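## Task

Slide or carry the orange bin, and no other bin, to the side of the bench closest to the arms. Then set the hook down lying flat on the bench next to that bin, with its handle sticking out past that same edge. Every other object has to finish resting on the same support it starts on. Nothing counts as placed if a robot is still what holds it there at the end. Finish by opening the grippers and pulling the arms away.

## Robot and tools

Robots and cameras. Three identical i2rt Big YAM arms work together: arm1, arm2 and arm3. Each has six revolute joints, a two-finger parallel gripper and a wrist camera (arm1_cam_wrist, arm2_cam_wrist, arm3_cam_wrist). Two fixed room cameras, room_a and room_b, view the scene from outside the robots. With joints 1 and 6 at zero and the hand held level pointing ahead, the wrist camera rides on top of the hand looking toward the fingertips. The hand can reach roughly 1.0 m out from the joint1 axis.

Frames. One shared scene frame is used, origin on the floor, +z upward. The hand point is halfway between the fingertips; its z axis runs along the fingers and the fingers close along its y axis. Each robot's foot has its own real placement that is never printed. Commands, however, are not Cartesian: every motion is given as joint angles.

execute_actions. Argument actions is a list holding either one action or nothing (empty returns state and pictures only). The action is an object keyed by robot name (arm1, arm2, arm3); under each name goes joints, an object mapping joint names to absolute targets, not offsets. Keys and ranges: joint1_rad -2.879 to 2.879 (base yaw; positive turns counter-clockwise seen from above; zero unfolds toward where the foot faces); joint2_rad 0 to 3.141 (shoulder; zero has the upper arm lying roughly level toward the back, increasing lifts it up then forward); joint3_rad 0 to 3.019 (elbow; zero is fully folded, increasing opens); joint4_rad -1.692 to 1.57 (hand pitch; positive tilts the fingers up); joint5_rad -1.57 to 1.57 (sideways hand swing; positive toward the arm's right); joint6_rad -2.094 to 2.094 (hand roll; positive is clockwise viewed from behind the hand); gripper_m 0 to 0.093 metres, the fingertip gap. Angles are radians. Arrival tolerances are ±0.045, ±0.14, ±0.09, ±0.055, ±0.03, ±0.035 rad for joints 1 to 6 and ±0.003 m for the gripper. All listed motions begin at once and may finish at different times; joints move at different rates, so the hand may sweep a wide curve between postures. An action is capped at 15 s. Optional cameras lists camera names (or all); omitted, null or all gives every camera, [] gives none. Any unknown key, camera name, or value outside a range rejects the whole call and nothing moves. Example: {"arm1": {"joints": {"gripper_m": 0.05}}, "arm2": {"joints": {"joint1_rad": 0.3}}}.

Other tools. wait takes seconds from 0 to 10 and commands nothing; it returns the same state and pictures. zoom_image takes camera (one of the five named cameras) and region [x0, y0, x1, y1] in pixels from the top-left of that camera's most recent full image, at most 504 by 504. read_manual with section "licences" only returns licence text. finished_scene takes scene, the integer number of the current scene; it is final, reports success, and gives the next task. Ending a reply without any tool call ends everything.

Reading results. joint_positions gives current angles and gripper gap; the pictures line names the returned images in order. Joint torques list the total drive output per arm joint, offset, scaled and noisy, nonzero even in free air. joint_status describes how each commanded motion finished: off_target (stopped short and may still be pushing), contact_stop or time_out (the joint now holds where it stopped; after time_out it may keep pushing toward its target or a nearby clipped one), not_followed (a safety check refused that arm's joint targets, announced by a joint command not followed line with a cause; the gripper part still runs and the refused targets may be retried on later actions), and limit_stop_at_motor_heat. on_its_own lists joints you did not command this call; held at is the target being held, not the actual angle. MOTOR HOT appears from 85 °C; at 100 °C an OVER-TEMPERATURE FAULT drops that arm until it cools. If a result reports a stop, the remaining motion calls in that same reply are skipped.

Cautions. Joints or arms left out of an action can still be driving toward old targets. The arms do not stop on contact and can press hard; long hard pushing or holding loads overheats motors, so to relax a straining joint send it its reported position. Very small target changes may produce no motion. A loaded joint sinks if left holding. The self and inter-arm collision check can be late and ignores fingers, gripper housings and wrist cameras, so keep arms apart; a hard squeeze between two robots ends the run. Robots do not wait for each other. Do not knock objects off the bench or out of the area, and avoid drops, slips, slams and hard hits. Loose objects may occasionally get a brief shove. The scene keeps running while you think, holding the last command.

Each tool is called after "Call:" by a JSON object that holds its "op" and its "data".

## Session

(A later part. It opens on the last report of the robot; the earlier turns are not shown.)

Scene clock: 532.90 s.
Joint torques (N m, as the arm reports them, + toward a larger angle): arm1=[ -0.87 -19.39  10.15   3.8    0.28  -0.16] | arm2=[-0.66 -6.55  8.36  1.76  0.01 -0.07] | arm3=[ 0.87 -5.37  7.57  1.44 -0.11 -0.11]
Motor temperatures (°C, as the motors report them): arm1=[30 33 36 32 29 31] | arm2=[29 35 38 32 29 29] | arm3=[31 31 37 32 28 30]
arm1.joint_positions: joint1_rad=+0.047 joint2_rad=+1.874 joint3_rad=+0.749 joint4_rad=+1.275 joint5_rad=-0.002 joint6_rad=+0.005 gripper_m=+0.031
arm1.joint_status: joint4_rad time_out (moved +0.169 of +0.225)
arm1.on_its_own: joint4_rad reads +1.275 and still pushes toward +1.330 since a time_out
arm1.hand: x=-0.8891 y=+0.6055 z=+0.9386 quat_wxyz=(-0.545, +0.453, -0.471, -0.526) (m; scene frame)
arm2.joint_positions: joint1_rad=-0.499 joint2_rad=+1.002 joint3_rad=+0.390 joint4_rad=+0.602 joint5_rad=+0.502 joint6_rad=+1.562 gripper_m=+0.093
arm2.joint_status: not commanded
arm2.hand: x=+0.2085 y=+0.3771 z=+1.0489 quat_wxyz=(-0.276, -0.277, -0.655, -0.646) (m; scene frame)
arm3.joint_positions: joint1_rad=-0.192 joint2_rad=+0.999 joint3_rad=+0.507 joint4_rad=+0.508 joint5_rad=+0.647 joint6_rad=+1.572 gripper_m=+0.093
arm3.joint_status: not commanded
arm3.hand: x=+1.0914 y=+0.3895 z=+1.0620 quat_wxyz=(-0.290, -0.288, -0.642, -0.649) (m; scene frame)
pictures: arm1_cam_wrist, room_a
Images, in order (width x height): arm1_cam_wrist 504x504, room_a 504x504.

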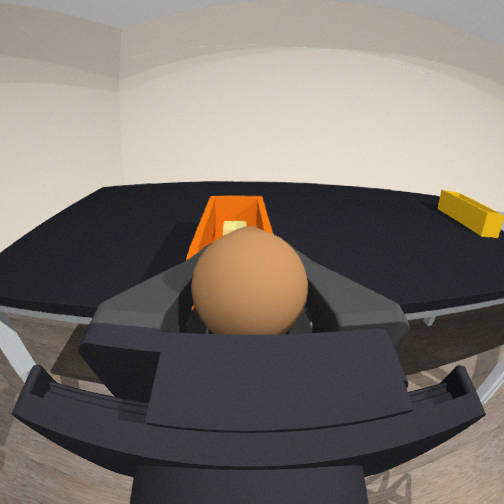

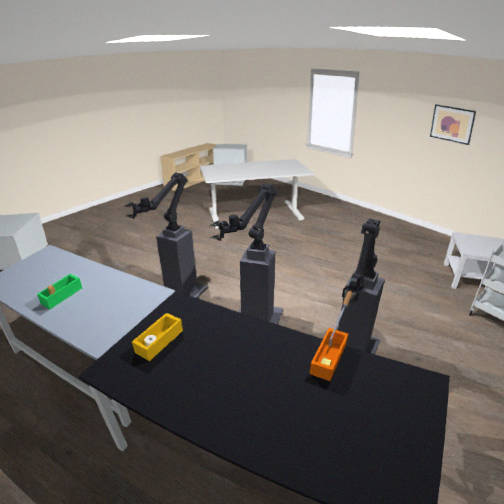

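Call:
{"op": "execute_actions", "data": {"actions": [{"arm1":{"joints":{"joint4_rad":1.06}}}], "cameras": ["arm1_cam_wrist","room_a"]}}

Call:
{"op": "zoom_image", "data": {"camera": "room_a", "region": [280,270,400,390]}}

Scene clock: 537.50 s.
Joint torques (N m, as the arm reports them, + toward a larger angle): arm1=[ -1.17 -17.72   9.5    1.35   0.15  -0.13] | arm2=[-0.76 -6.58  8.34  1.76  0.02 -0.06] | arm3=[ 0.99 -5.25  7.64  1.5  -0.12 -0.13]
Motor temperatures (°C, as the motors report them): arm1=[30 33 37 32 29 31] | arm2=[29 35 38 32 29 29] | arm3=[31 31 37 32 28 30]
arm1.joint_positions: joint1_rad=+0.047 joint2_rad=+1.857 joint3_rad=+0.759 joint4_rad=+1.078 joint5_rad=-0.001 joint6_rad=+0.005 gripper_m=+0.031
arm1.joint_status: all done
arm1.hand: x=-0.8886 y=+0.6117 z=+0.9045 quat_wxyz=(-0.503, +0.495, -0.516, -0.485) (m; scene frame)
arm2.joint_positions: joint1_rad=-0.499 joint2_rad=+1.002 joint3_rad=+0.390 joint4_rad=+0.602 joint5_rad=+0.502 joint6_rad=+1.562 gripper_m=+0.093
arm2.joint_status: not commanded
arm2.hand: x=+0.2085 y=+0.3771 z=+1.0489 quat_wxyz=(-0.276, -0.277, -0.655, -0.646) (m; scene frame)
arm3.joint_positions: joint1_rad=-0.192 joint2_rad=+0.999 joint3_rad=+0.507 joint4_rad=+0.508 joint5_rad=+0.647 joint6_rad=+1.572 gripper_m=+0.093
arm3.joint_status: not commanded
arm3.hand: x=+1.0914 y=+0.3895 z=+1.0620 quat_wxyz=(-0.290, -0.288, -0.642, -0.649) (m; scene frame)
pictures: arm1_cam_wrist, room_a
Images, in order (width x height): arm1_cam_wrist 504x504, room_a 504x504.

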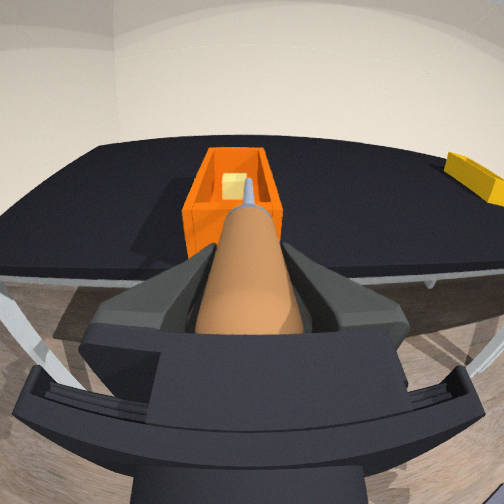

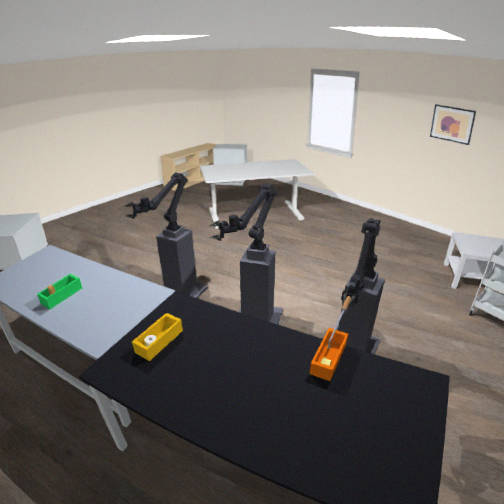

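Region (280, 270, 400, 390) of room_a's 504x504 image, scaled by 4.200, with more detail than that image has.

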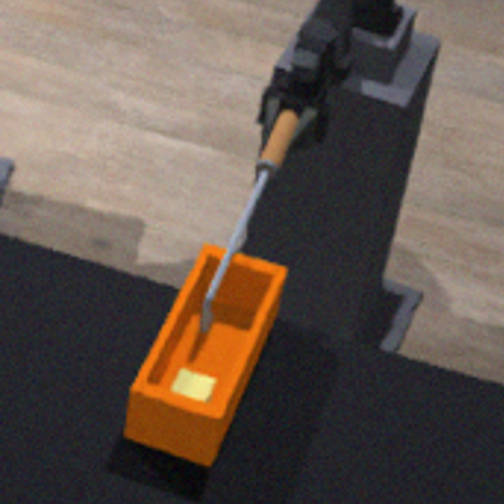

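Call:
{"op": "execute_actions", "data": {"actions": [{"arm1":{"joints":{"joint1_rad":0.025,"joint2_rad":1.90,"joint4_rad":1.12}}}], "cameras": []}}

Call:
{"op": "execute_actions", "data": {"actions": [{"arm1":{"joints":{"joint6_rad":0.8}}}], "cameras": ["arm1_cam_wrist","room_a"]}}

Call:
{"op": "zoom_image", "data": {"camera": "room_a", "region": [280,270,400,390]}}

Scene clock: 544.53 s.
Joint torques (N m, as the arm reports them, + toward a larger angle): arm1=[ -1.37 -15.57   9.14   2.27   0.31  -0.21] | arm2=[-0.72 -6.55  8.31  1.76  0.02 -0.07] | arm3=[ 0.77 -5.38  7.61  1.5  -0.1  -0.12]
Motor temperatures (°C, as the motors report them): arm1=[30 33 37 32 29 31] | arm2=[29 35 38 32 29 29] | arm3=[31 31 37 32 28 30]
arm1.joint_positions: joint1_rad=+0.043 joint2_rad=+1.881 joint3_rad=+0.759 joint4_rad=+1.113 joint5_rad=-0.004 joint6_rad=+0.005 gripper_m=+0.031
arm1.joint_status: all done
arm1.hand: x=-0.8867 y=+0.6117 z=+0.8989 quat_wxyz=(-0.506, +0.492, -0.513, -0.488) (m; scene frame)
arm2.joint_positions: joint1_rad=-0.499 joint2_rad=+1.002 joint3_rad=+0.390 joint4_rad=+0.602 joint5_rad=+0.502 joint6_rad=+1.562 gripper_m=+0.093
arm2.joint_status: not commanded
arm2.hand: x=+0.2085 y=+0.3771 z=+1.0489 quat_wxyz=(-0.276, -0.277, -0.655, -0.646) (m; scene frame)
arm3.joint_positions: joint1_rad=-0.192 joint2_rad=+0.999 joint3_rad=+0.507 joint4_rad=+0.508 joint5_rad=+0.647 joint6_rad=+1.572 gripper_m=+0.093
arm3.joint_status: not commanded
arm3.hand: x=+1.0914 y=+0.3895 z=+1.0620 quat_wxyz=(-0.290, -0.288, -0.642, -0.649) (m; scene frame)
pictures: none
No camera images: the call's "cameras" was empty. Leave "cameras" out to get every camera's image.

Scene clock: 546.27 s.
Joint torques (N m, as the arm reports them, + toward a larger angle): arm1=[  0.52 -17.32   9.09   2.37  -0.26   0.04] | arm2=[-0.73 -6.7   8.34  1.74  0.01 -0.07] | arm3=[ 1.1  -5.54  7.63  1.52 -0.12 -0.12]
Motor temperatures (°C, as the motors report them): arm1=[30 33 37 32 29 31] | arm2=[29 35 38 32 29 29] | arm3=[31 31 37 32 28 30]
arm1.joint_positions: joint1_rad=+0.016 joint2_rad=+1.899 joint3_rad=+0.759 joint4_rad=+1.110 joint5_rad=+0.008 joint6_rad=+0.783 gripper_m=+0.031
arm1.joint_status: all done
arm1.hand: x=-0.8680 y=+0.6103 z=+0.8880 quat_wxyz=(-0.293, +0.250, -0.673, -0.631) (m; scene frame)
arm2.joint_positions: joint1_rad=-0.499 joint2_rad=+1.002 joint3_rad=+0.390 joint4_rad=+0.602 joint5_rad=+0.502 joint6_rad=+1.562 gripper_m=+0.093
arm2.joint_status: not commanded
arm2.hand: x=+0.2085 y=+0.3771 z=+1.0489 quat_wxyz=(-0.276, -0.277, -0.655, -0.646) (m; scene frame)
arm3.joint_positions: joint1_rad=-0.192 joint2_rad=+0.999 joint3_rad=+0.507 joint4_rad=+0.508 joint5_rad=+0.647 joint6_rad=+1.572 gripper_m=+0.093
arm3.joint_status: not commanded
arm3.hand: x=+1.0914 y=+0.3895 z=+1.0620 quat_wxyz=(-0.290, -0.288, -0.642, -0.649) (m; scene frame)
pictures: arm1_cam_wrist, room_a
Images, in order (width x height): arm1_cam_wrist 504x504, room_a 504x504.

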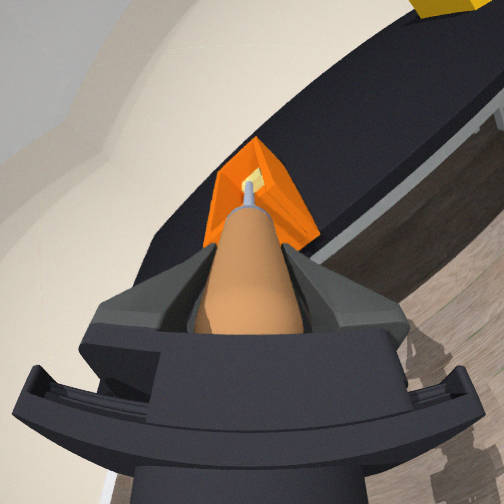

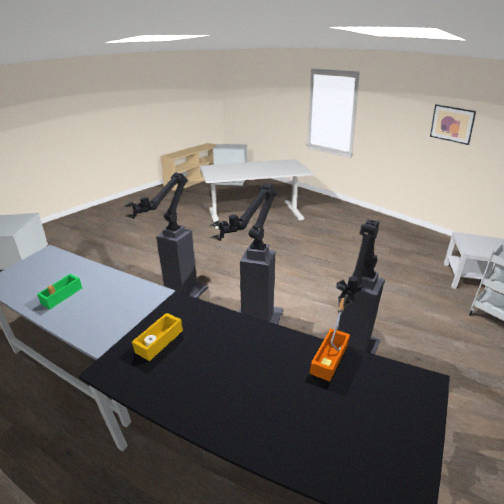

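Region (280, 270, 400, 390) of room_a's 504x504 image, scaled by 4.200, with more detail than that image has.

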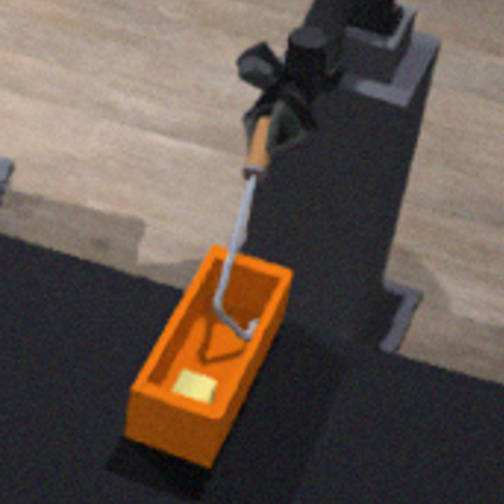

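Call:
{"op": "execute_actions", "data": {"actions": [{"arm1":{"joints":{"joint5_rad":0.08,"joint6_rad":1.2}}}], "cameras": ["room_a"]}}

Call:
{"op": "zoom_image", "data": {"camera": "room_a", "region": [280,270,400,390]}}

Scene clock: 552.33 s.
Joint torques (N m, as the arm reports them, + toward a larger angle): arm1=[ -0.62 -19.19   8.99   2.71  -0.35   0.08] | arm2=[-0.72 -6.76  8.34  1.73  0.03 -0.06] | arm3=[ 0.79 -5.23  7.61  1.45 -0.1  -0.13]
Motor temperatures (°C, as the motors report them): arm1=[30 33 37 32 29 31] | arm2=[29 35 38 32 29 29] | arm3=[31 31 37 32 28 30]
arm1.joint_positions: joint1_rad=+0.023 joint2_rad=+1.907 joint3_rad=+0.759 joint4_rad=+1.098 joint5_rad=+0.089 joint6_rad=+1.166 gripper_m=+0.031
arm1.joint_status: all done
arm1.hand: x=-0.8587 y=+0.6088 z=+0.8801 quat_wxyz=(-0.192, +0.094, -0.719, -0.661) (m; scene frame)
arm2.joint_positions: joint1_rad=-0.499 joint2_rad=+1.002 joint3_rad=+0.390 joint4_rad=+0.602 joint5_rad=+0.502 joint6_rad=+1.562 gripper_m=+0.093
arm2.joint_status: not commanded
arm2.hand: x=+0.2085 y=+0.3771 z=+1.0489 quat_wxyz=(-0.276, -0.277, -0.655, -0.646) (m; scene frame)
arm3.joint_positions: joint1_rad=-0.192 joint2_rad=+0.999 joint3_rad=+0.507 joint4_rad=+0.508 joint5_rad=+0.647 joint6_rad=+1.572 gripper_m=+0.093
arm3.joint_status: not commanded
arm3.hand: x=+1.0914 y=+0.3895 z=+1.0620 quat_wxyz=(-0.290, -0.288, -0.642, -0.649) (m; scene frame)
pictures: room_a
Images, in order (width x height): room_a 504x504.

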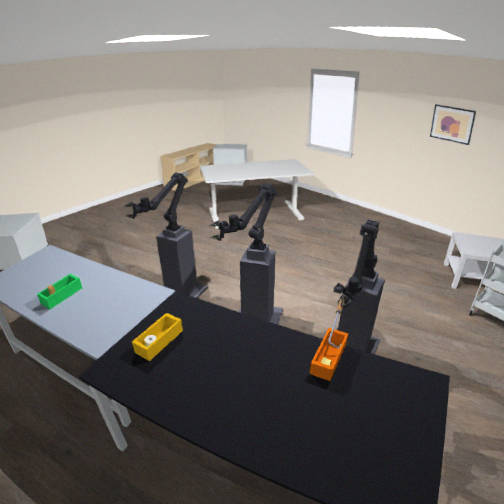

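Region (280, 270, 400, 390) of room_a's 504x504 image, scaled by 4.200, with more detail than that image has.

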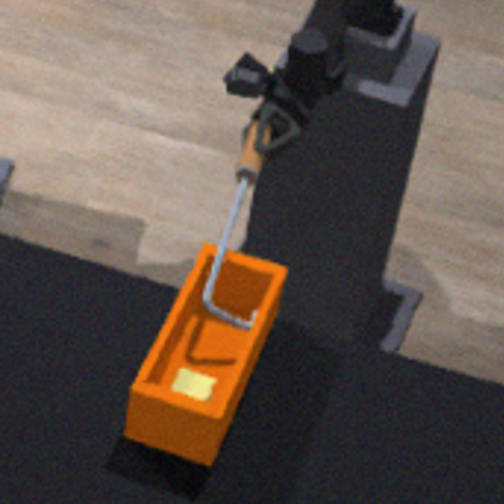

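Bin back in place. Finish roll while lifting.

Call:
{"op": "execute_actions", "data": {"actions": [{"arm1":{"joints":{"joint4_rad":1.25,"joint6_rad":1.59}}}], "cameras": ["room_a","arm1_cam_wrist"]}}

Call:
{"op": "zoom_image", "data": {"camera": "room_a", "region": [280,270,400,390]}}

Scene clock: 559.87 s.
Joint torques (N m, as the arm reports them, + toward a larger angle): arm1=[ -0.43 -20.78   8.75   4.02   0.08  -0.02] | arm2=[-0.58 -6.59  8.3   1.75  0.01 -0.06] | arm3=[ 1.04 -5.53  7.6   1.55 -0.1  -0.12]
Motor temperatures (°C, as the motors report them): arm1=[30 33 37 32 29 31] | arm2=[29 35 39 32 29 29] | arm3=[31 31 37 32 28 30]
arm1.joint_positions: joint1_rad=+0.023 joint2_rad=+1.920 joint3_rad=+0.759 joint4_rad=+1.195 joint5_rad=+0.080 joint6_rad=+1.567 gripper_m=+0.031
arm1.joint_status: joint4_rad time_out (moved +0.097 of +0.152); the others done
arm1.hand: x=-0.8602 y=+0.6090 z=+0.8962 quat_wxyz=(-0.053, -0.049, -0.694, -0.716) (m; scene frame)
arm2.joint_positions: joint1_rad=-0.499 joint2_rad=+1.002 joint3_rad=+0.390 joint4_rad=+0.602 joint5_rad=+0.502 joint6_rad=+1.562 gripper_m=+0.093
arm2.joint_status: not commanded
arm2.hand: x=+0.2085 y=+0.3771 z=+1.0489 quat_wxyz=(-0.276, -0.277, -0.655, -0.646) (m; scene frame)
arm3.joint_positions: joint1_rad=-0.192 joint2_rad=+0.999 joint3_rad=+0.507 joint4_rad=+0.508 joint5_rad=+0.647 joint6_rad=+1.572 gripper_m=+0.093
arm3.joint_status: not commanded
arm3.hand: x=+1.0914 y=+0.3895 z=+1.0620 quat_wxyz=(-0.290, -0.288, -0.642, -0.649) (m; scene frame)
pictures: arm1_cam_wrist, room_a
Images, in order (width x height): arm1_cam_wrist 504x504, room_a 504x504.

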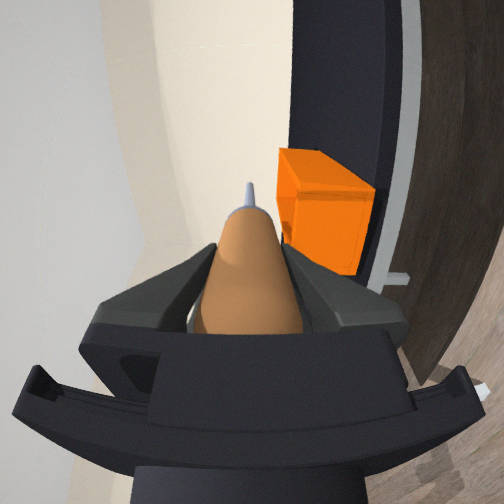

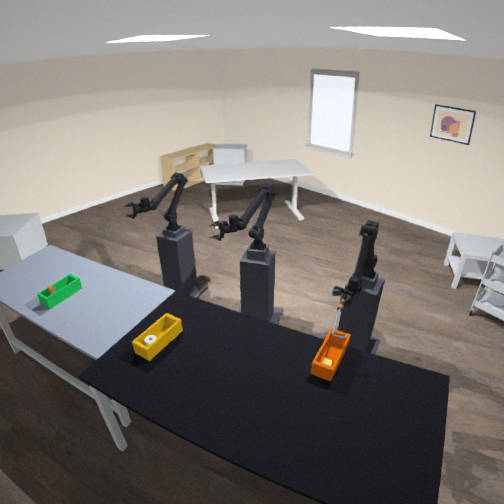

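Region (280, 270, 400, 390) of room_a's 504x504 image, scaled by 4.200, with more detail than that image has.

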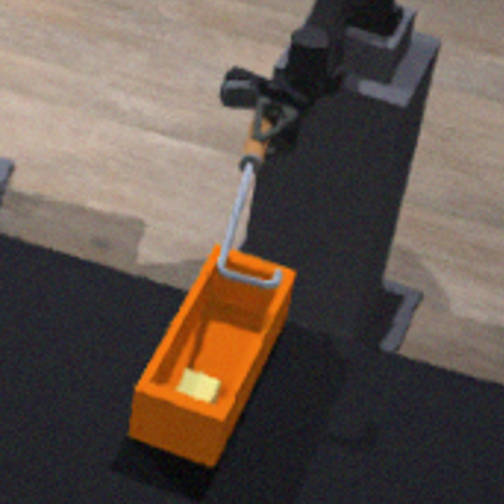

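Call:
{"op": "execute_actions", "data": {"actions": [{"arm1":{"joints":{"joint1_rad":-0.23,"joint2_rad":1.86,"joint4_rad":1.2,"joint5_rad":-0.19}}}], "cameras": []}}

Call:
{"op": "execute_actions", "data": {"actions": [{"arm1":{"joints":{"joint2_rad":2.09,"joint3_rad":1.41,"joint4_rad":0.78}}}], "cameras": ["room_a","room_b"]}}

Call:
{"op": "zoom_image", "data": {"camera": "room_a", "region": [250,260,400,410]}}

Scene clock: 567.47 s.
Joint torques (N m, as the arm reports them, + toward a larger angle): arm1=[ -0.07 -23.87   8.92   2.78   0.14   0.  ] | arm2=[-0.76 -6.41  8.35  1.71  0.02 -0.06] | arm3=[ 0.75 -5.53  7.61  1.46 -0.1  -0.11]
Motor temperatures (°C, as the motors report them): arm1=[30 33 37 32 29 31] | arm2=[29 35 39 32 29 29] | arm3=[31 31 37 32 28 30]
arm1.joint_positions: joint1_rad=-0.233 joint2_rad=+1.911 joint3_rad=+0.759 joint4_rad=+1.173 joint5_rad=-0.191 joint6_rad=+1.567 gripper_m=+0.031
arm1.joint_status: all done
arm1.hand: x=-0.7519 y=+0.5880 z=+0.8967 quat_wxyz=(-0.049, -0.042, -0.699, -0.712) (m; scene frame)
arm2.joint_positions: joint1_rad=-0.499 joint2_rad=+1.002 joint3_rad=+0.390 joint4_rad=+0.602 joint5_rad=+0.502 joint6_rad=+1.562 gripper_m=+0.093
arm2.joint_status: not commanded
arm2.hand: x=+0.2085 y=+0.3771 z=+1.0489 quat_wxyz=(-0.276, -0.277, -0.655, -0.646) (m; scene frame)
arm3.joint_positions: joint1_rad=-0.192 joint2_rad=+0.999 joint3_rad=+0.507 joint4_rad=+0.508 joint5_rad=+0.647 joint6_rad=+1.572 gripper_m=+0.093
arm3.joint_status: not commanded
arm3.hand: x=+1.0914 y=+0.3895 z=+1.0620 quat_wxyz=(-0.290, -0.288, -0.642, -0.649) (m; scene frame)
pictures: none
No camera images: the call's "cameras" was empty. Leave "cameras" out to get every camera's image.

Scene clock: 568.93 s.
Joint torques (N m, as the arm reports them, + toward a larger angle): arm1=[  0.01 -29.97  14.29   3.03   0.08  -0.08] | arm2=[-0.72 -6.57  8.34  1.75  0.03 -0.06] | arm3=[ 0.97 -5.15  7.59  1.51 -0.11 -0.12]
Motor temperatures (°C, as the motors report them): arm1=[30 33 37 32 29 31] | arm2=[29 35 39 32 29 29] | arm3=[31 31 37 32 28 30]
arm1.joint_positions: joint1_rad=-0.232 joint2_rad=+2.124 joint3_rad=+1.353 joint4_rad=+0.750 joint5_rad=-0.189 joint6_rad=+1.574 gripper_m=+0.031
arm1.joint_status: all done
arm1.hand: x=-0.6940 y=+0.7637 z=+0.9208 quat_wxyz=(-0.044, -0.048, -0.713, -0.698) (m; scene frame)
arm2.joint_positions: joint1_rad=-0.499 joint2_rad=+1.002 joint3_rad=+0.390 joint4_rad=+0.602 joint5_rad=+0.502 joint6_rad=+1.562 gripper_m=+0.093
arm2.joint_status: not commanded
arm2.hand: x=+0.2085 y=+0.3771 z=+1.0489 quat_wxyz=(-0.276, -0.277, -0.655, -0.646) (m; scene frame)
arm3.joint_positions: joint1_rad=-0.192 joint2_rad=+0.999 joint3_rad=+0.507 joint4_rad=+0.508 joint5_rad=+0.647 joint6_rad=+1.572 gripper_m=+0.093
arm3.joint_status: not commanded
arm3.hand: x=+1.0914 y=+0.3895 z=+1.0620 quat_wxyz=(-0.290, -0.288, -0.642, -0.649) (m; scene frame)
pictures: room_a, room_b
Images, in order (width x height): room_a 504x504, room_b 504x504.

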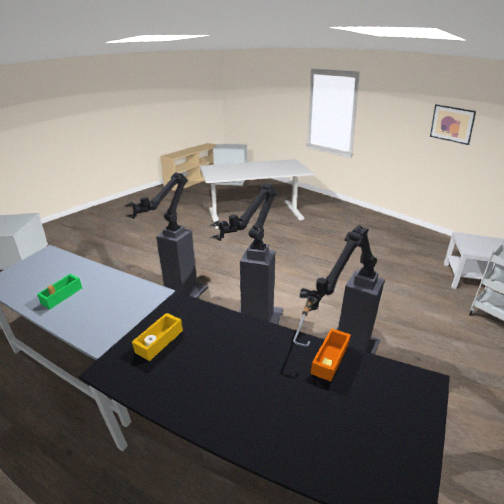

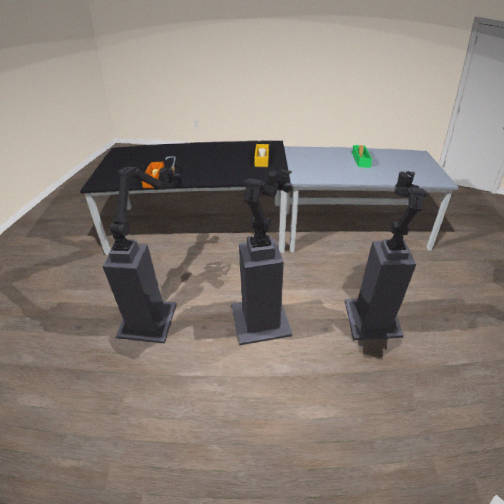

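Region (250, 260, 400, 410) of room_a's 504x504 image, scaled by 3.360, with more detail than that image has.

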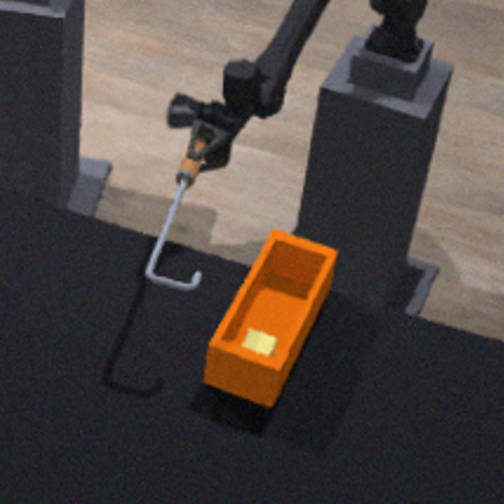

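Call:
{"op": "execute_actions", "data": {"actions": [{"arm1":{"joints":{"joint1_rad":-0.18,"joint2_rad":2.29,"joint4_rad":1.0,"joint5_rad":-0.145}}}], "cameras": ["room_a","arm1_cam_wrist"]}}

Call:
{"op": "zoom_image", "data": {"camera": "room_a", "region": [250,260,400,410]}}

Scene clock: 577.27 s.
Joint torques (N m, as the arm reports them, + toward a larger angle): arm1=[ -0.5  -33.21  12.24   3.73   0.16  -0.07] | arm2=[-0.73 -6.6   8.35  1.74  0.02 -0.06] | arm3=[ 1.   -5.49  7.58  1.51 -0.09 -0.14]
Motor temperatures (°C, as the motors report them): arm1=[30 34 39 32 29 31] | arm2=[29 35 39 32 29 29] | arm3=[31 31 37 32 28 30]
arm1.joint_positions: joint1_rad=-0.177 joint2_rad=+2.348 joint3_rad=+1.356 joint4_rad=+0.946 joint5_rad=-0.146 joint6_rad=+1.575 gripper_m=+0.031
arm1.joint_status: all done
arm1.hand: x=-0.7310 y=+0.7657 z=+0.7967 quat_wxyz=(-0.038, -0.046, -0.722, -0.689) (m; scene frame)
arm2.joint_positions: joint1_rad=-0.499 joint2_rad=+1.002 joint3_rad=+0.390 joint4_rad=+0.602 joint5_rad=+0.502 joint6_rad=+1.562 gripper_m=+0.093
arm2.joint_status: not commanded
arm2.hand: x=+0.2085 y=+0.3771 z=+1.0489 quat_wxyz=(-0.276, -0.277, -0.655, -0.646) (m; scene frame)
arm3.joint_positions: joint1_rad=-0.192 joint2_rad=+0.999 joint3_rad=+0.507 joint4_rad=+0.508 joint5_rad=+0.647 joint6_rad=+1.572 gripper_m=+0.093
arm3.joint_status: not commanded
arm3.hand: x=+1.0914 y=+0.3895 z=+1.0620 quat_wxyz=(-0.290, -0.288, -0.642, -0.649) (m; scene frame)
pictures: arm1_cam_wrist, room_a
Images, in order (width x height): arm1_cam_wrist 504x504, room_a 504x504.

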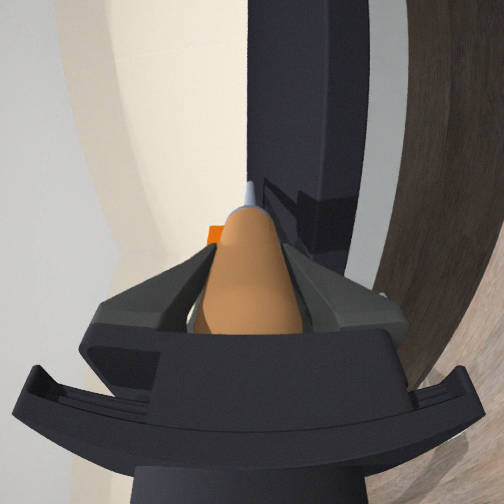

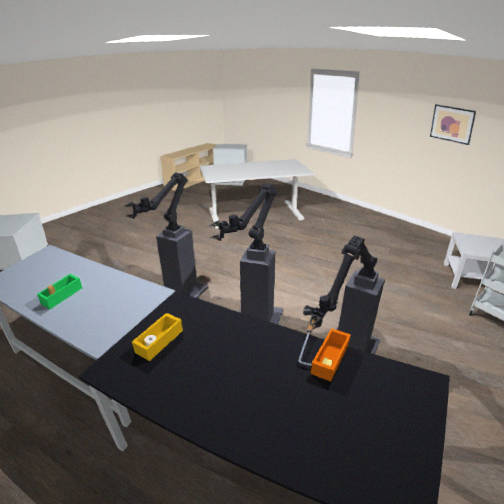

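Region (250, 260, 400, 410) of room_a's 504x504 image, scaled by 3.360, with more detail than that image has.

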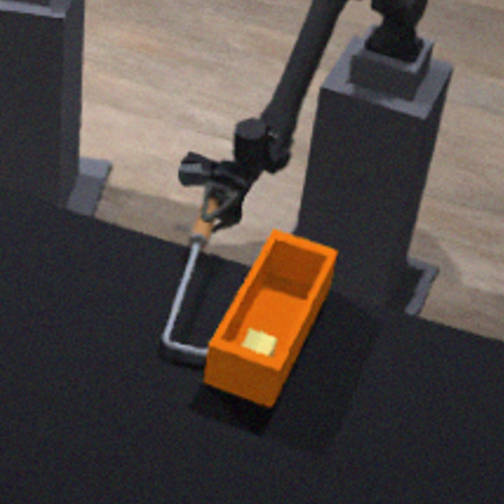

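Call:
{"op": "execute_actions", "data": {"actions": [{"arm1":{"joints":{"joint2_rad":2.325,"joint4_rad":1.02}}}], "cameras": ["arm1_cam_wrist"]}}

Scene clock: 584.17 s.
Joint torques (N m, as the arm reports them, + toward a larger angle): arm1=[ -0.72 -28.31  12.41   3.82   0.19  -0.06] | arm2=[-0.78 -6.57  8.33  1.72  0.01 -0.06] | arm3=[ 0.88 -5.44  7.65  1.48 -0.12 -0.12]
Motor temperatures (°C, as the motors report them): arm1=[30 35 39 32 29 31] | arm2=[29 35 39 32 29 29] | arm3=[31 31 37 32 28 30]
arm1.joint_positions: joint1_rad=-0.177 joint2_rad=+2.348 joint3_rad=+1.356 joint4_rad=+0.965 joint5_rad=-0.146 joint6_rad=+1.575 gripper_m=+0.031
arm1.joint_status: joint4_rad time_out (moved +0.019 of +0.074); the others done
arm1.on_its_own: joint4_rad reads +0.965 and still pushes toward +1.020 since a time_out
arm1.hand: x=-0.7309 y=+0.7659 z=+0.8013 quat_wxyz=(-0.039, -0.044, -0.716, -0.696) (m; scene frame)
arm2.joint_positions: joint1_rad=-0.499 joint2_rad=+1.002 joint3_rad=+0.390 joint4_rad=+0.602 joint5_rad=+0.502 joint6_rad=+1.562 gripper_m=+0.093
arm2.joint_status: not commanded
arm2.hand: x=+0.2085 y=+0.3771 z=+1.0489 quat_wxyz=(-0.276, -0.277, -0.655, -0.646) (m; scene frame)
arm3.joint_positions: joint1_rad=-0.192 joint2_rad=+0.999 joint3_rad=+0.507 joint4_rad=+0.508 joint5_rad=+0.647 joint6_rad=+1.572 gripper_m=+0.093
arm3.joint_status: not commanded
arm3.hand: x=+1.0914 y=+0.3895 z=+1.0620 quat_wxyz=(-0.290, -0.288, -0.642, -0.649) (m; scene frame)
pictures: arm1_cam_wrist
Images, in order (width x height): arm1_cam_wrist 504x504.

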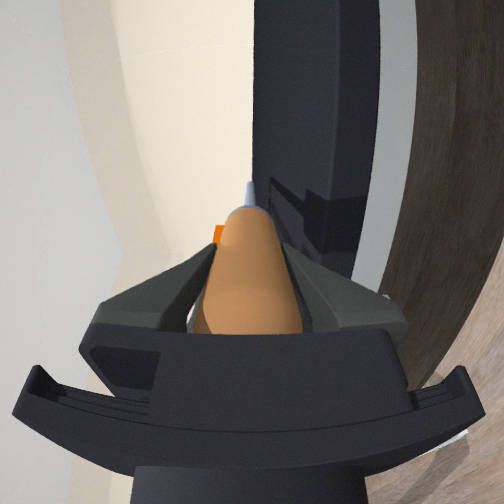

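Call:
{"op": "execute_actions", "data": {"actions": [{"arm1":{"joints":{"joint2_rad":2.36}}}], "cameras": []}}

Call:
{"op": "wait", "data": {"seconds": 0.5}}

Scene clock: 592.27 s.
Joint torques (N m, as the arm reports them, + toward a larger angle): arm1=[ -1.03 -27.93  12.24   3.62   0.17  -0.14] | arm2=[-0.77 -6.48  8.3   1.73  0.02 -0.06] | arm3=[ 0.61 -5.48  7.59  1.5  -0.1  -0.11]
Motor temperatures (°C, as the motors report them): arm1=[30 35 39 33 29 31] | arm2=[29 35 39 32 29 29] | arm3=[31 30 37 32 28 30]
arm1.joint_positions: joint1_rad=-0.177 joint2_rad=+2.380 joint3_rad=+1.356 joint4_rad=+0.975 joint5_rad=-0.146 joint6_rad=+1.581 gripper_m=+0.031
arm1.joint_status: all done
arm1.hand: x=-0.7318 y=+0.7623 z=+0.7793 quat_wxyz=(-0.035, -0.048, -0.723, -0.688) (m; scene frame)
arm2.joint_positions: joint1_rad=-0.499 joint2_rad=+1.002 joint3_rad=+0.390 joint4_rad=+0.602 joint5_rad=+0.502 joint6_rad=+1.562 gripper_m=+0.093
arm2.joint_status: not commanded
arm2.hand: x=+0.2085 y=+0.3771 z=+1.0489 quat_wxyz=(-0.276, -0.277, -0.655, -0.646) (m; scene frame)
arm3.joint_positions: joint1_rad=-0.192 joint2_rad=+0.999 joint3_rad=+0.507 joint4_rad=+0.508 joint5_rad=+0.647 joint6_rad=+1.572 gripper_m=+0.093
arm3.joint_status: not commanded
arm3.hand: x=+1.0914 y=+0.3895 z=+1.0620 quat_wxyz=(-0.290, -0.288, -0.642, -0.649) (m; scene frame)
pictures: none
No camera images: the call's "cameras" was empty. Leave "cameras" out to get every camera's image.

Scene clock: 592.77 s.
Joint torques (N m, as the arm reports them, + toward a larger angle): arm1=[ -1.51 -28.44  12.06   3.49   0.19  -0.13] | arm2=[-0.71 -6.53  8.37  1.75  0.01 -0.06] | arm3=[ 0.9  -5.48  7.6   1.45 -0.11 -0.12]
Motor temperatures (°C, as the motors report them): arm1=[30 35 39 33 29 31] | arm2=[29 35 39 32 29 29] | arm3=[31 30 37 32 28 30]
arm1.joint_positions: joint1_rad=-0.177 joint2_rad=+2.380 joint3_rad=+1.356 joint4_rad=+0.975 joint5_rad=-0.146 joint6_rad=+1.581 gripper_m=+0.031
arm1.joint_status: all done
arm1.hand: x=-0.7318 y=+0.7623 z=+0.7793 quat_wxyz=(-0.035, -0.048, -0.723, -0.688) (m; scene frame)
arm2.joint_positions: joint1_rad=-0.499 joint2_rad=+1.002 joint3_rad=+0.390 joint4_rad=+0.602 joint5_rad=+0.502 joint6_rad=+1.562 gripper_m=+0.093
arm2.joint_status: not commanded
arm2.hand: x=+0.2085 y=+0.3771 z=+1.0489 quat_wxyz=(-0.276, -0.277, -0.655, -0.646) (m; scene frame)
arm3.joint_positions: joint1_rad=-0.192 joint2_rad=+0.999 joint3_rad=+0.507 joint4_rad=+0.508 joint5_rad=+0.647 joint6_rad=+1.572 gripper_m=+0.093
arm3.joint_status: not commanded
arm3.hand: x=+1.0914 y=+0.3895 z=+1.0620 quat_wxyz=(-0.290, -0.288, -0.642, -0.649) (m; scene frame)
wait: 0.50 s; at rest by 0.27 s
pictures: arm1_cam_wrist, arm2_cam_wrist, arm3_cam_wrist, room_a, room_b
Images, in order (width x height): arm1_cam_wrist 504x504, arm2_cam_wrist 504x504, arm3_cam_wrist 504x504, room_a 504x504, room_b 504x504.

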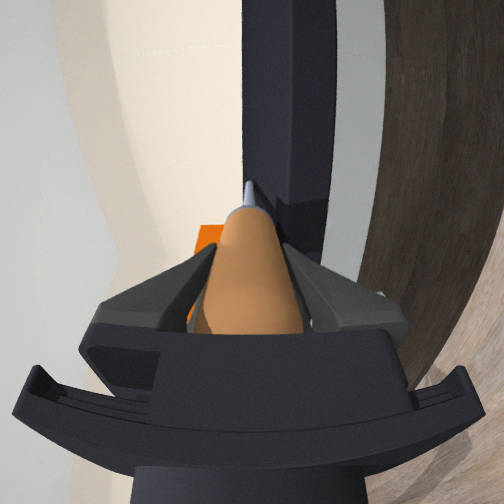

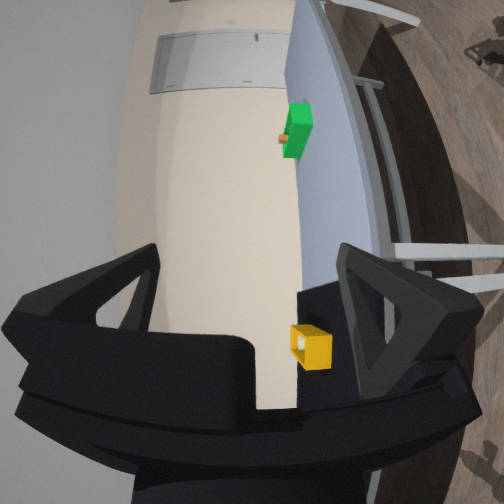

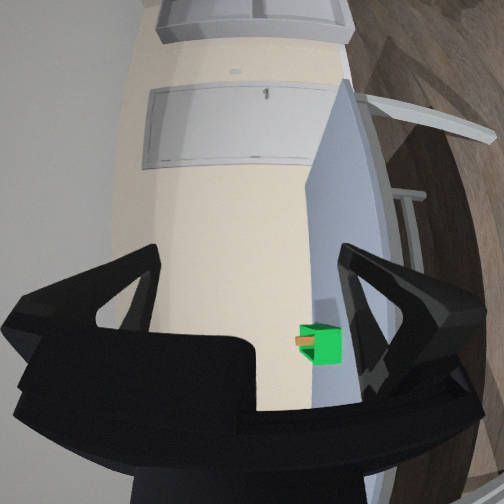

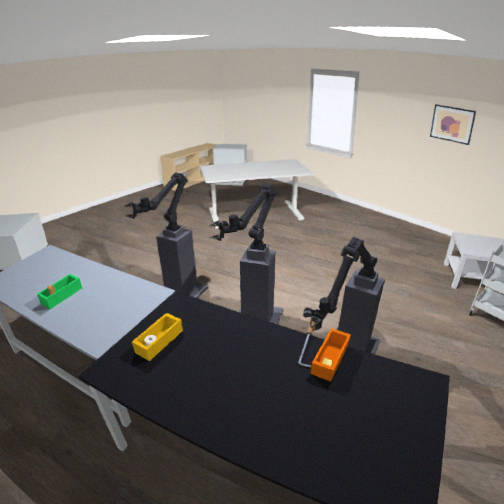

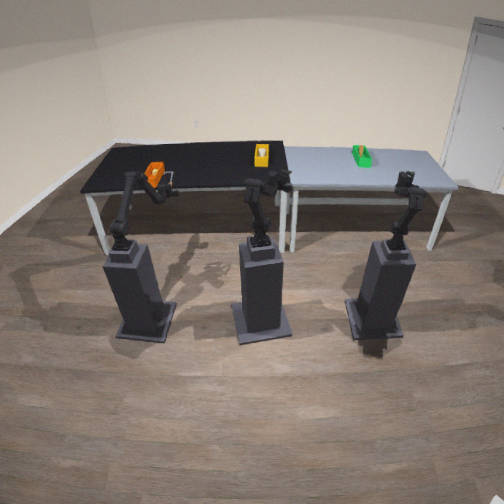

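Call:
{"op": "execute_actions", "data": {"actions": [{"arm1":{"joints":{"gripper_m":0.093}}}], "cameras": ["arm1_cam_wrist"]}}

Call:
{"op": "execute_actions", "data": {"actions": [{"arm1":{"joints":{"joint1_rad":-0.21,"joint2_rad":2.27,"joint3_rad":0.99,"joint4_rad":1.29,"joint5_rad":-0.18}}}], "cameras": ["arm1_cam_wrist","room_a"]}}

Call:
{"op": "zoom_image", "data": {"camera": "room_a", "region": [250,260,400,410]}}

Scene clock: 599.50 s.
Joint torques (N m, as the arm reports them, + toward a larger angle): arm1=[ -0.01 -28.71  10.93   2.5    0.18  -0.17] | arm2=[-0.77 -6.64  8.34  1.76  0.02 -0.06] | arm3=[ 1.02 -5.22  7.66  1.51 -0.11 -0.13]
Motor temperatures (°C, as the motors report them): arm1=[30 35 40 33 29 31] | arm2=[29 35 39 32 29 29] | arm3=[31 30 37 32 28 30]
arm1.joint_positions: joint1_rad=-0.177 joint2_rad=+2.379 joint3_rad=+1.373 joint4_rad=+1.004 joint5_rad=-0.146 joint6_rad=+1.582 gripper_m=+0.093
arm1.joint_status: all done
arm1.hand: x=-0.7301 y=+0.7683 z=+0.7952 quat_wxyz=(-0.039, -0.045, -0.707, -0.705) (m; scene frame)
arm2.joint_positions: joint1_rad=-0.499 joint2_rad=+1.002 joint3_rad=+0.390 joint4_rad=+0.602 joint5_rad=+0.502 joint6_rad=+1.562 gripper_m=+0.093
arm2.joint_status: not commanded
arm2.hand: x=+0.2085 y=+0.3771 z=+1.0489 quat_wxyz=(-0.276, -0.277, -0.655, -0.646) (m; scene frame)
arm3.joint_positions: joint1_rad=-0.192 joint2_rad=+0.999 joint3_rad=+0.507 joint4_rad=+0.508 joint5_rad=+0.647 joint6_rad=+1.572 gripper_m=+0.093
arm3.joint_status: not commanded
arm3.hand: x=+1.0914 y=+0.3895 z=+1.0620 quat_wxyz=(-0.290, -0.288, -0.642, -0.649) (m; scene frame)
pictures: arm1_cam_wrist
Images, in order (width x height): arm1_cam_wrist 504x504.

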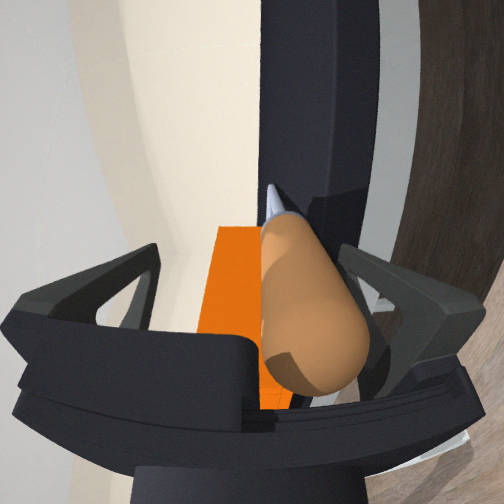

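Scene clock: 600.67 s.
Joint torques (N m, as the arm reports them, + toward a larger angle): arm1=[ -1.15 -22.65   5.75   2.8    0.02  -0.12] | arm2=[-0.67 -6.56  8.31  1.76  0.02 -0.06] | arm3=[ 0.88 -5.15  7.6   1.47 -0.1  -0.12]
Motor temperatures (°C, as the motors report them): arm1=[30 35 39 33 29 31] | arm2=[29 35 39 32 29 29] | arm3=[31 30 37 32 28 30]
arm1.joint_positions: joint1_rad=-0.203 joint2_rad=+2.277 joint3_rad=+0.978 joint4_rad=+1.268 joint5_rad=-0.179 joint6_rad=+1.583 gripper_m=+0.093
arm1.joint_status: all done
arm1.hand: x=-0.7517 y=+0.6439 z=+0.7744 quat_wxyz=(-0.033, -0.045, -0.717, -0.695) (m; scene frame)
arm2.joint_positions: joint1_rad=-0.499 joint2_rad=+1.002 joint3_rad=+0.390 joint4_rad=+0.602 joint5_rad=+0.502 joint6_rad=+1.562 gripper_m=+0.093
arm2.joint_status: not commanded
arm2.hand: x=+0.2085 y=+0.3771 z=+1.0489 quat_wxyz=(-0.276, -0.277, -0.655, -0.646) (m; scene frame)
arm3.joint_positions: joint1_rad=-0.192 joint2_rad=+0.999 joint3_rad=+0.507 joint4_rad=+0.508 joint5_rad=+0.647 joint6_rad=+1.572 gripper_m=+0.093
arm3.joint_status: not commanded
arm3.hand: x=+1.0914 y=+0.3895 z=+1.0620 quat_wxyz=(-0.290, -0.288, -0.642, -0.649) (m; scene frame)
pictures: arm1_cam_wrist, room_a
Images, in order (width x height): arm1_cam_wrist 504x504, room_a 504x504.

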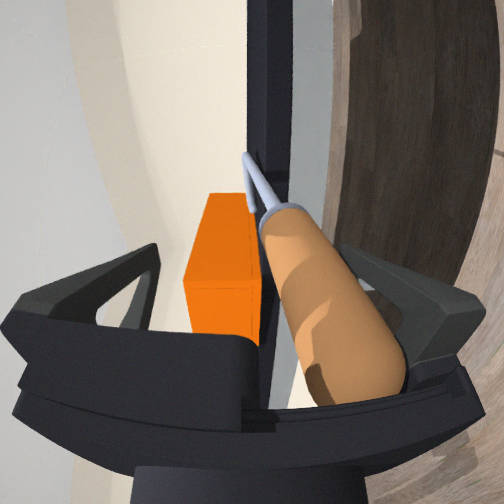

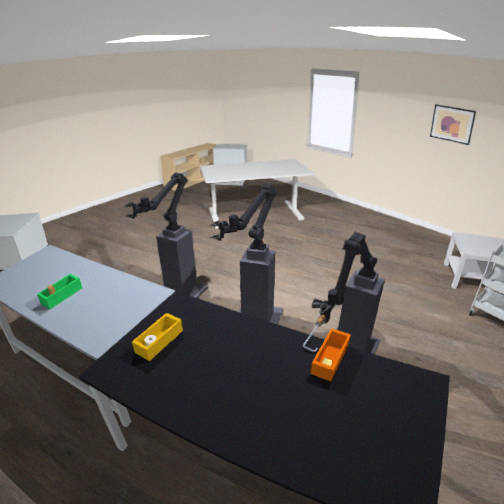

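Region (250, 260, 400, 410) of room_a's 504x504 image, scaled by 3.360, with more detail than that image has.

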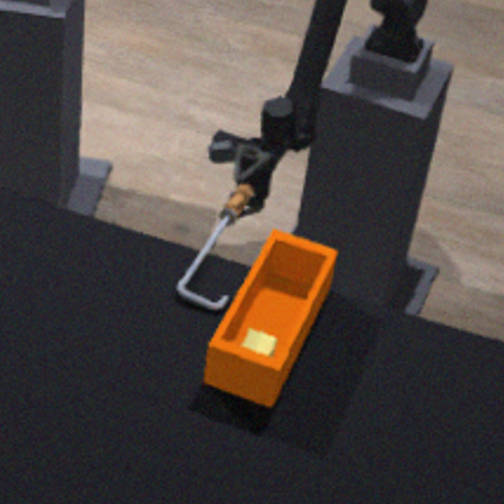

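Call:
{"op": "execute_actions", "data": {"actions": [{"arm1":{"joints":{"gripper_m":0.0}}}], "cameras": ["arm1_cam_wrist","room_a"]}}

Call:
{"op": "zoom_image", "data": {"camera": "room_a", "region": [250,260,400,410]}}

Scene clock: 606.70 s.
Joint torques (N m, as the arm reports them, + toward a larger angle): arm1=[ -1.17 -21.89   5.79   2.81   0.11  -0.14] | arm2=[-0.71 -6.58  8.36  1.72  0.02 -0.06] | arm3=[ 0.89 -5.5   7.62  1.46 -0.11 -0.11]
Motor temperatures (°C, as the motors report them): arm1=[30 35 38 33 29 31] | arm2=[29 35 39 32 29 29] | arm3=[31 30 37 32 28 30]
arm1.joint_positions: joint1_rad=-0.204 joint2_rad=+2.277 joint3_rad=+0.977 joint4_rad=+1.270 joint5_rad=-0.180 joint6_rad=+1.584 gripper_m=+0.031
arm1.joint_status: gripper_m off_target (ended at +0.031, target +0.000)
arm1.hand: x=-0.7513 y=+0.6433 z=+0.7742 quat_wxyz=(-0.033, -0.046, -0.717, -0.695) (m; scene frame)
arm2.joint_positions: joint1_rad=-0.499 joint2_rad=+1.002 joint3_rad=+0.390 joint4_rad=+0.602 joint5_rad=+0.502 joint6_rad=+1.562 gripper_m=+0.093
arm2.joint_status: not commanded
arm2.hand: x=+0.2085 y=+0.3771 z=+1.0489 quat_wxyz=(-0.276, -0.277, -0.655, -0.646) (m; scene frame)
arm3.joint_positions: joint1_rad=-0.192 joint2_rad=+0.999 joint3_rad=+0.507 joint4_rad=+0.508 joint5_rad=+0.647 joint6_rad=+1.572 gripper_m=+0.093
arm3.joint_status: not commanded
arm3.hand: x=+1.0914 y=+0.3895 z=+1.0620 quat_wxyz=(-0.290, -0.288, -0.642, -0.649) (m; scene frame)
pictures: arm1_cam_wrist, room_a
Images, in order (width x height): arm1_cam_wrist 504x504, room_a 504x504.

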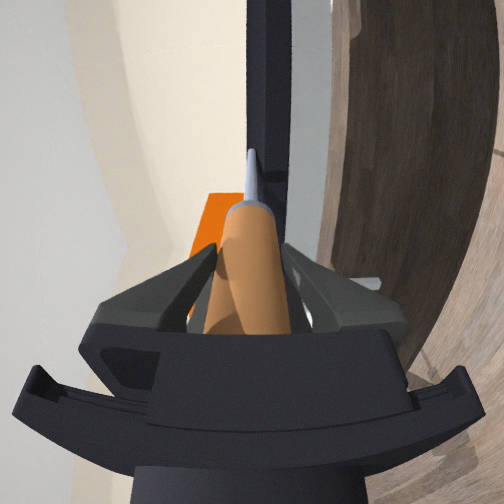

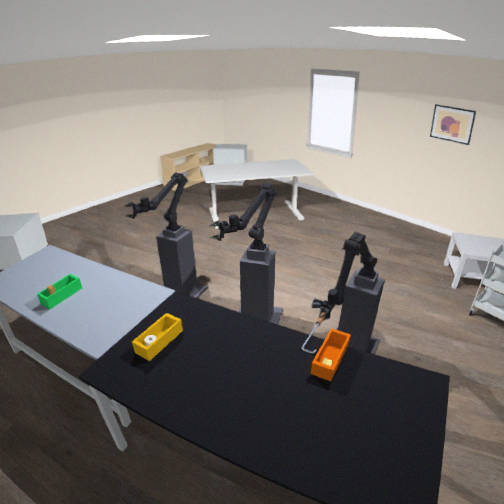

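Region (250, 260, 400, 410) of room_a's 504x504 image, scaled by 3.360, with more detail than that image has.

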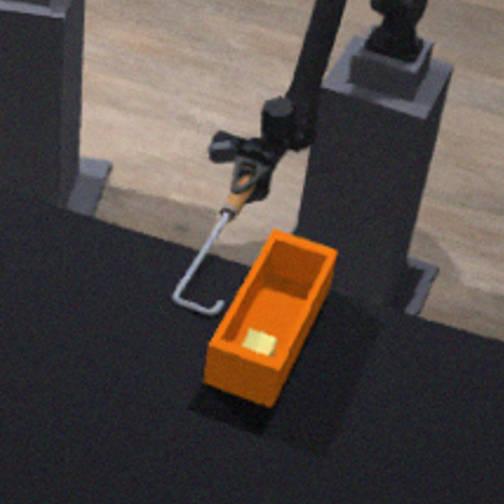

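Call:
{"op": "execute_actions", "data": {"actions": [{"arm1":{"joints":{"joint2_rad":2.18,"joint4_rad":1.25}}}], "cameras": []}}

Call:
{"op": "execute_actions", "data": {"actions": [{"arm1":{"joints":{"joint1_rad":-0.19,"joint2_rad":2.29,"joint3_rad":1.43,"joint4_rad":0.96,"joint5_rad":-0.16}}}], "cameras": ["room_a"]}}

Call:
{"op": "zoom_image", "data": {"camera": "room_a", "region": [270,290,350,370]}}

Scene clock: 619.70 s.
Joint torques (N m, as the arm reports them, + toward a larger angle): arm1=[ -0.91 -26.21   6.76   2.91   0.12  -0.2 ] | arm2=[-0.64 -6.57  8.34  1.78  0.01 -0.06] | arm3=[ 0.75 -5.25  7.61  1.52 -0.1  -0.13]
Motor temperatures (°C, as the motors report them): arm1=[30 35 37 32 29 31] | arm2=[29 35 39 32 29 29] | arm3=[31 30 37 32 28 30]
arm1.joint_positions: joint1_rad=-0.204 joint2_rad=+2.226 joint3_rad=+0.973 joint4_rad=+1.223 joint5_rad=-0.180 joint6_rad=+1.584 gripper_m=+0.031
arm1.joint_status: all done
arm1.hand: x=-0.7501 y=+0.6475 z=+0.7945 quat_wxyz=(-0.033, -0.046, -0.717, -0.695) (m; scene frame)
arm2.joint_positions: joint1_rad=-0.499 joint2_rad=+1.002 joint3_rad=+0.390 joint4_rad=+0.602 joint5_rad=+0.502 joint6_rad=+1.562 gripper_m=+0.093
arm2.joint_status: not commanded
arm2.hand: x=+0.2085 y=+0.3771 z=+1.0489 quat_wxyz=(-0.276, -0.277, -0.655, -0.646) (m; scene frame)
arm3.joint_positions: joint1_rad=-0.192 joint2_rad=+0.999 joint3_rad=+0.507 joint4_rad=+0.508 joint5_rad=+0.647 joint6_rad=+1.572 gripper_m=+0.093
arm3.joint_status: not commanded
arm3.hand: x=+1.0914 y=+0.3895 z=+1.0620 quat_wxyz=(-0.290, -0.288, -0.642, -0.649) (m; scene frame)
pictures: none
No camera images: the call's "cameras" was empty. Leave "cameras" out to get every camera's image.

Scene clock: 620.97 s.
Joint torques (N m, as the arm reports them, + toward a larger angle): arm1=[  0.37 -26.75  13.37   2.79   0.07  -0.13] | arm2=[-0.82 -6.63  8.38  1.8   0.02 -0.06] | arm3=[ 1.13 -5.39  7.62  1.48 -0.11 -0.13]
Motor temperatures (°C, as the motors report them): arm1=[30 35 37 32 29 31] | arm2=[29 35 39 32 29 29] | arm3=[31 30 37 32 28 30]
arm1.joint_positions: joint1_rad=-0.200 joint2_rad=+2.311 joint3_rad=+1.369 joint4_rad=+0.931 joint5_rad=-0.160 joint6_rad=+1.585 gripper_m=+0.031
arm1.joint_status: all done
arm1.hand: x=-0.7137 y=+0.7689 z=+0.8276 quat_wxyz=(-0.040, -0.050, -0.710, -0.701) (m; scene frame)
arm2.joint_positions: joint1_rad=-0.499 joint2_rad=+1.002 joint3_rad=+0.390 joint4_rad=+0.602 joint5_rad=+0.502 joint6_rad=+1.562 gripper_m=+0.093
arm2.joint_status: not commanded
arm2.hand: x=+0.2085 y=+0.3771 z=+1.0489 quat_wxyz=(-0.276, -0.277, -0.655, -0.646) (m; scene frame)
arm3.joint_positions: joint1_rad=-0.192 joint2_rad=+0.999 joint3_rad=+0.507 joint4_rad=+0.508 joint5_rad=+0.647 joint6_rad=+1.572 gripper_m=+0.093
arm3.joint_status: not commanded
arm3.hand: x=+1.0914 y=+0.3895 z=+1.0620 quat_wxyz=(-0.290, -0.288, -0.642, -0.649) (m; scene frame)
pictures: room_a
Images, in order (width x height): room_a 504x504.

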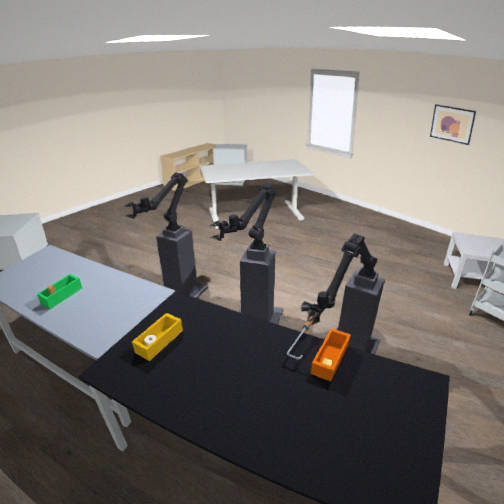

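Region (270, 290, 350, 370) of room_a's 504x504 image, scaled by 6.300, with more detail than that image has.

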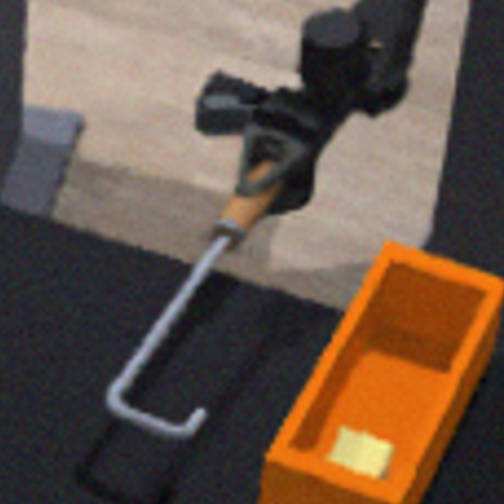

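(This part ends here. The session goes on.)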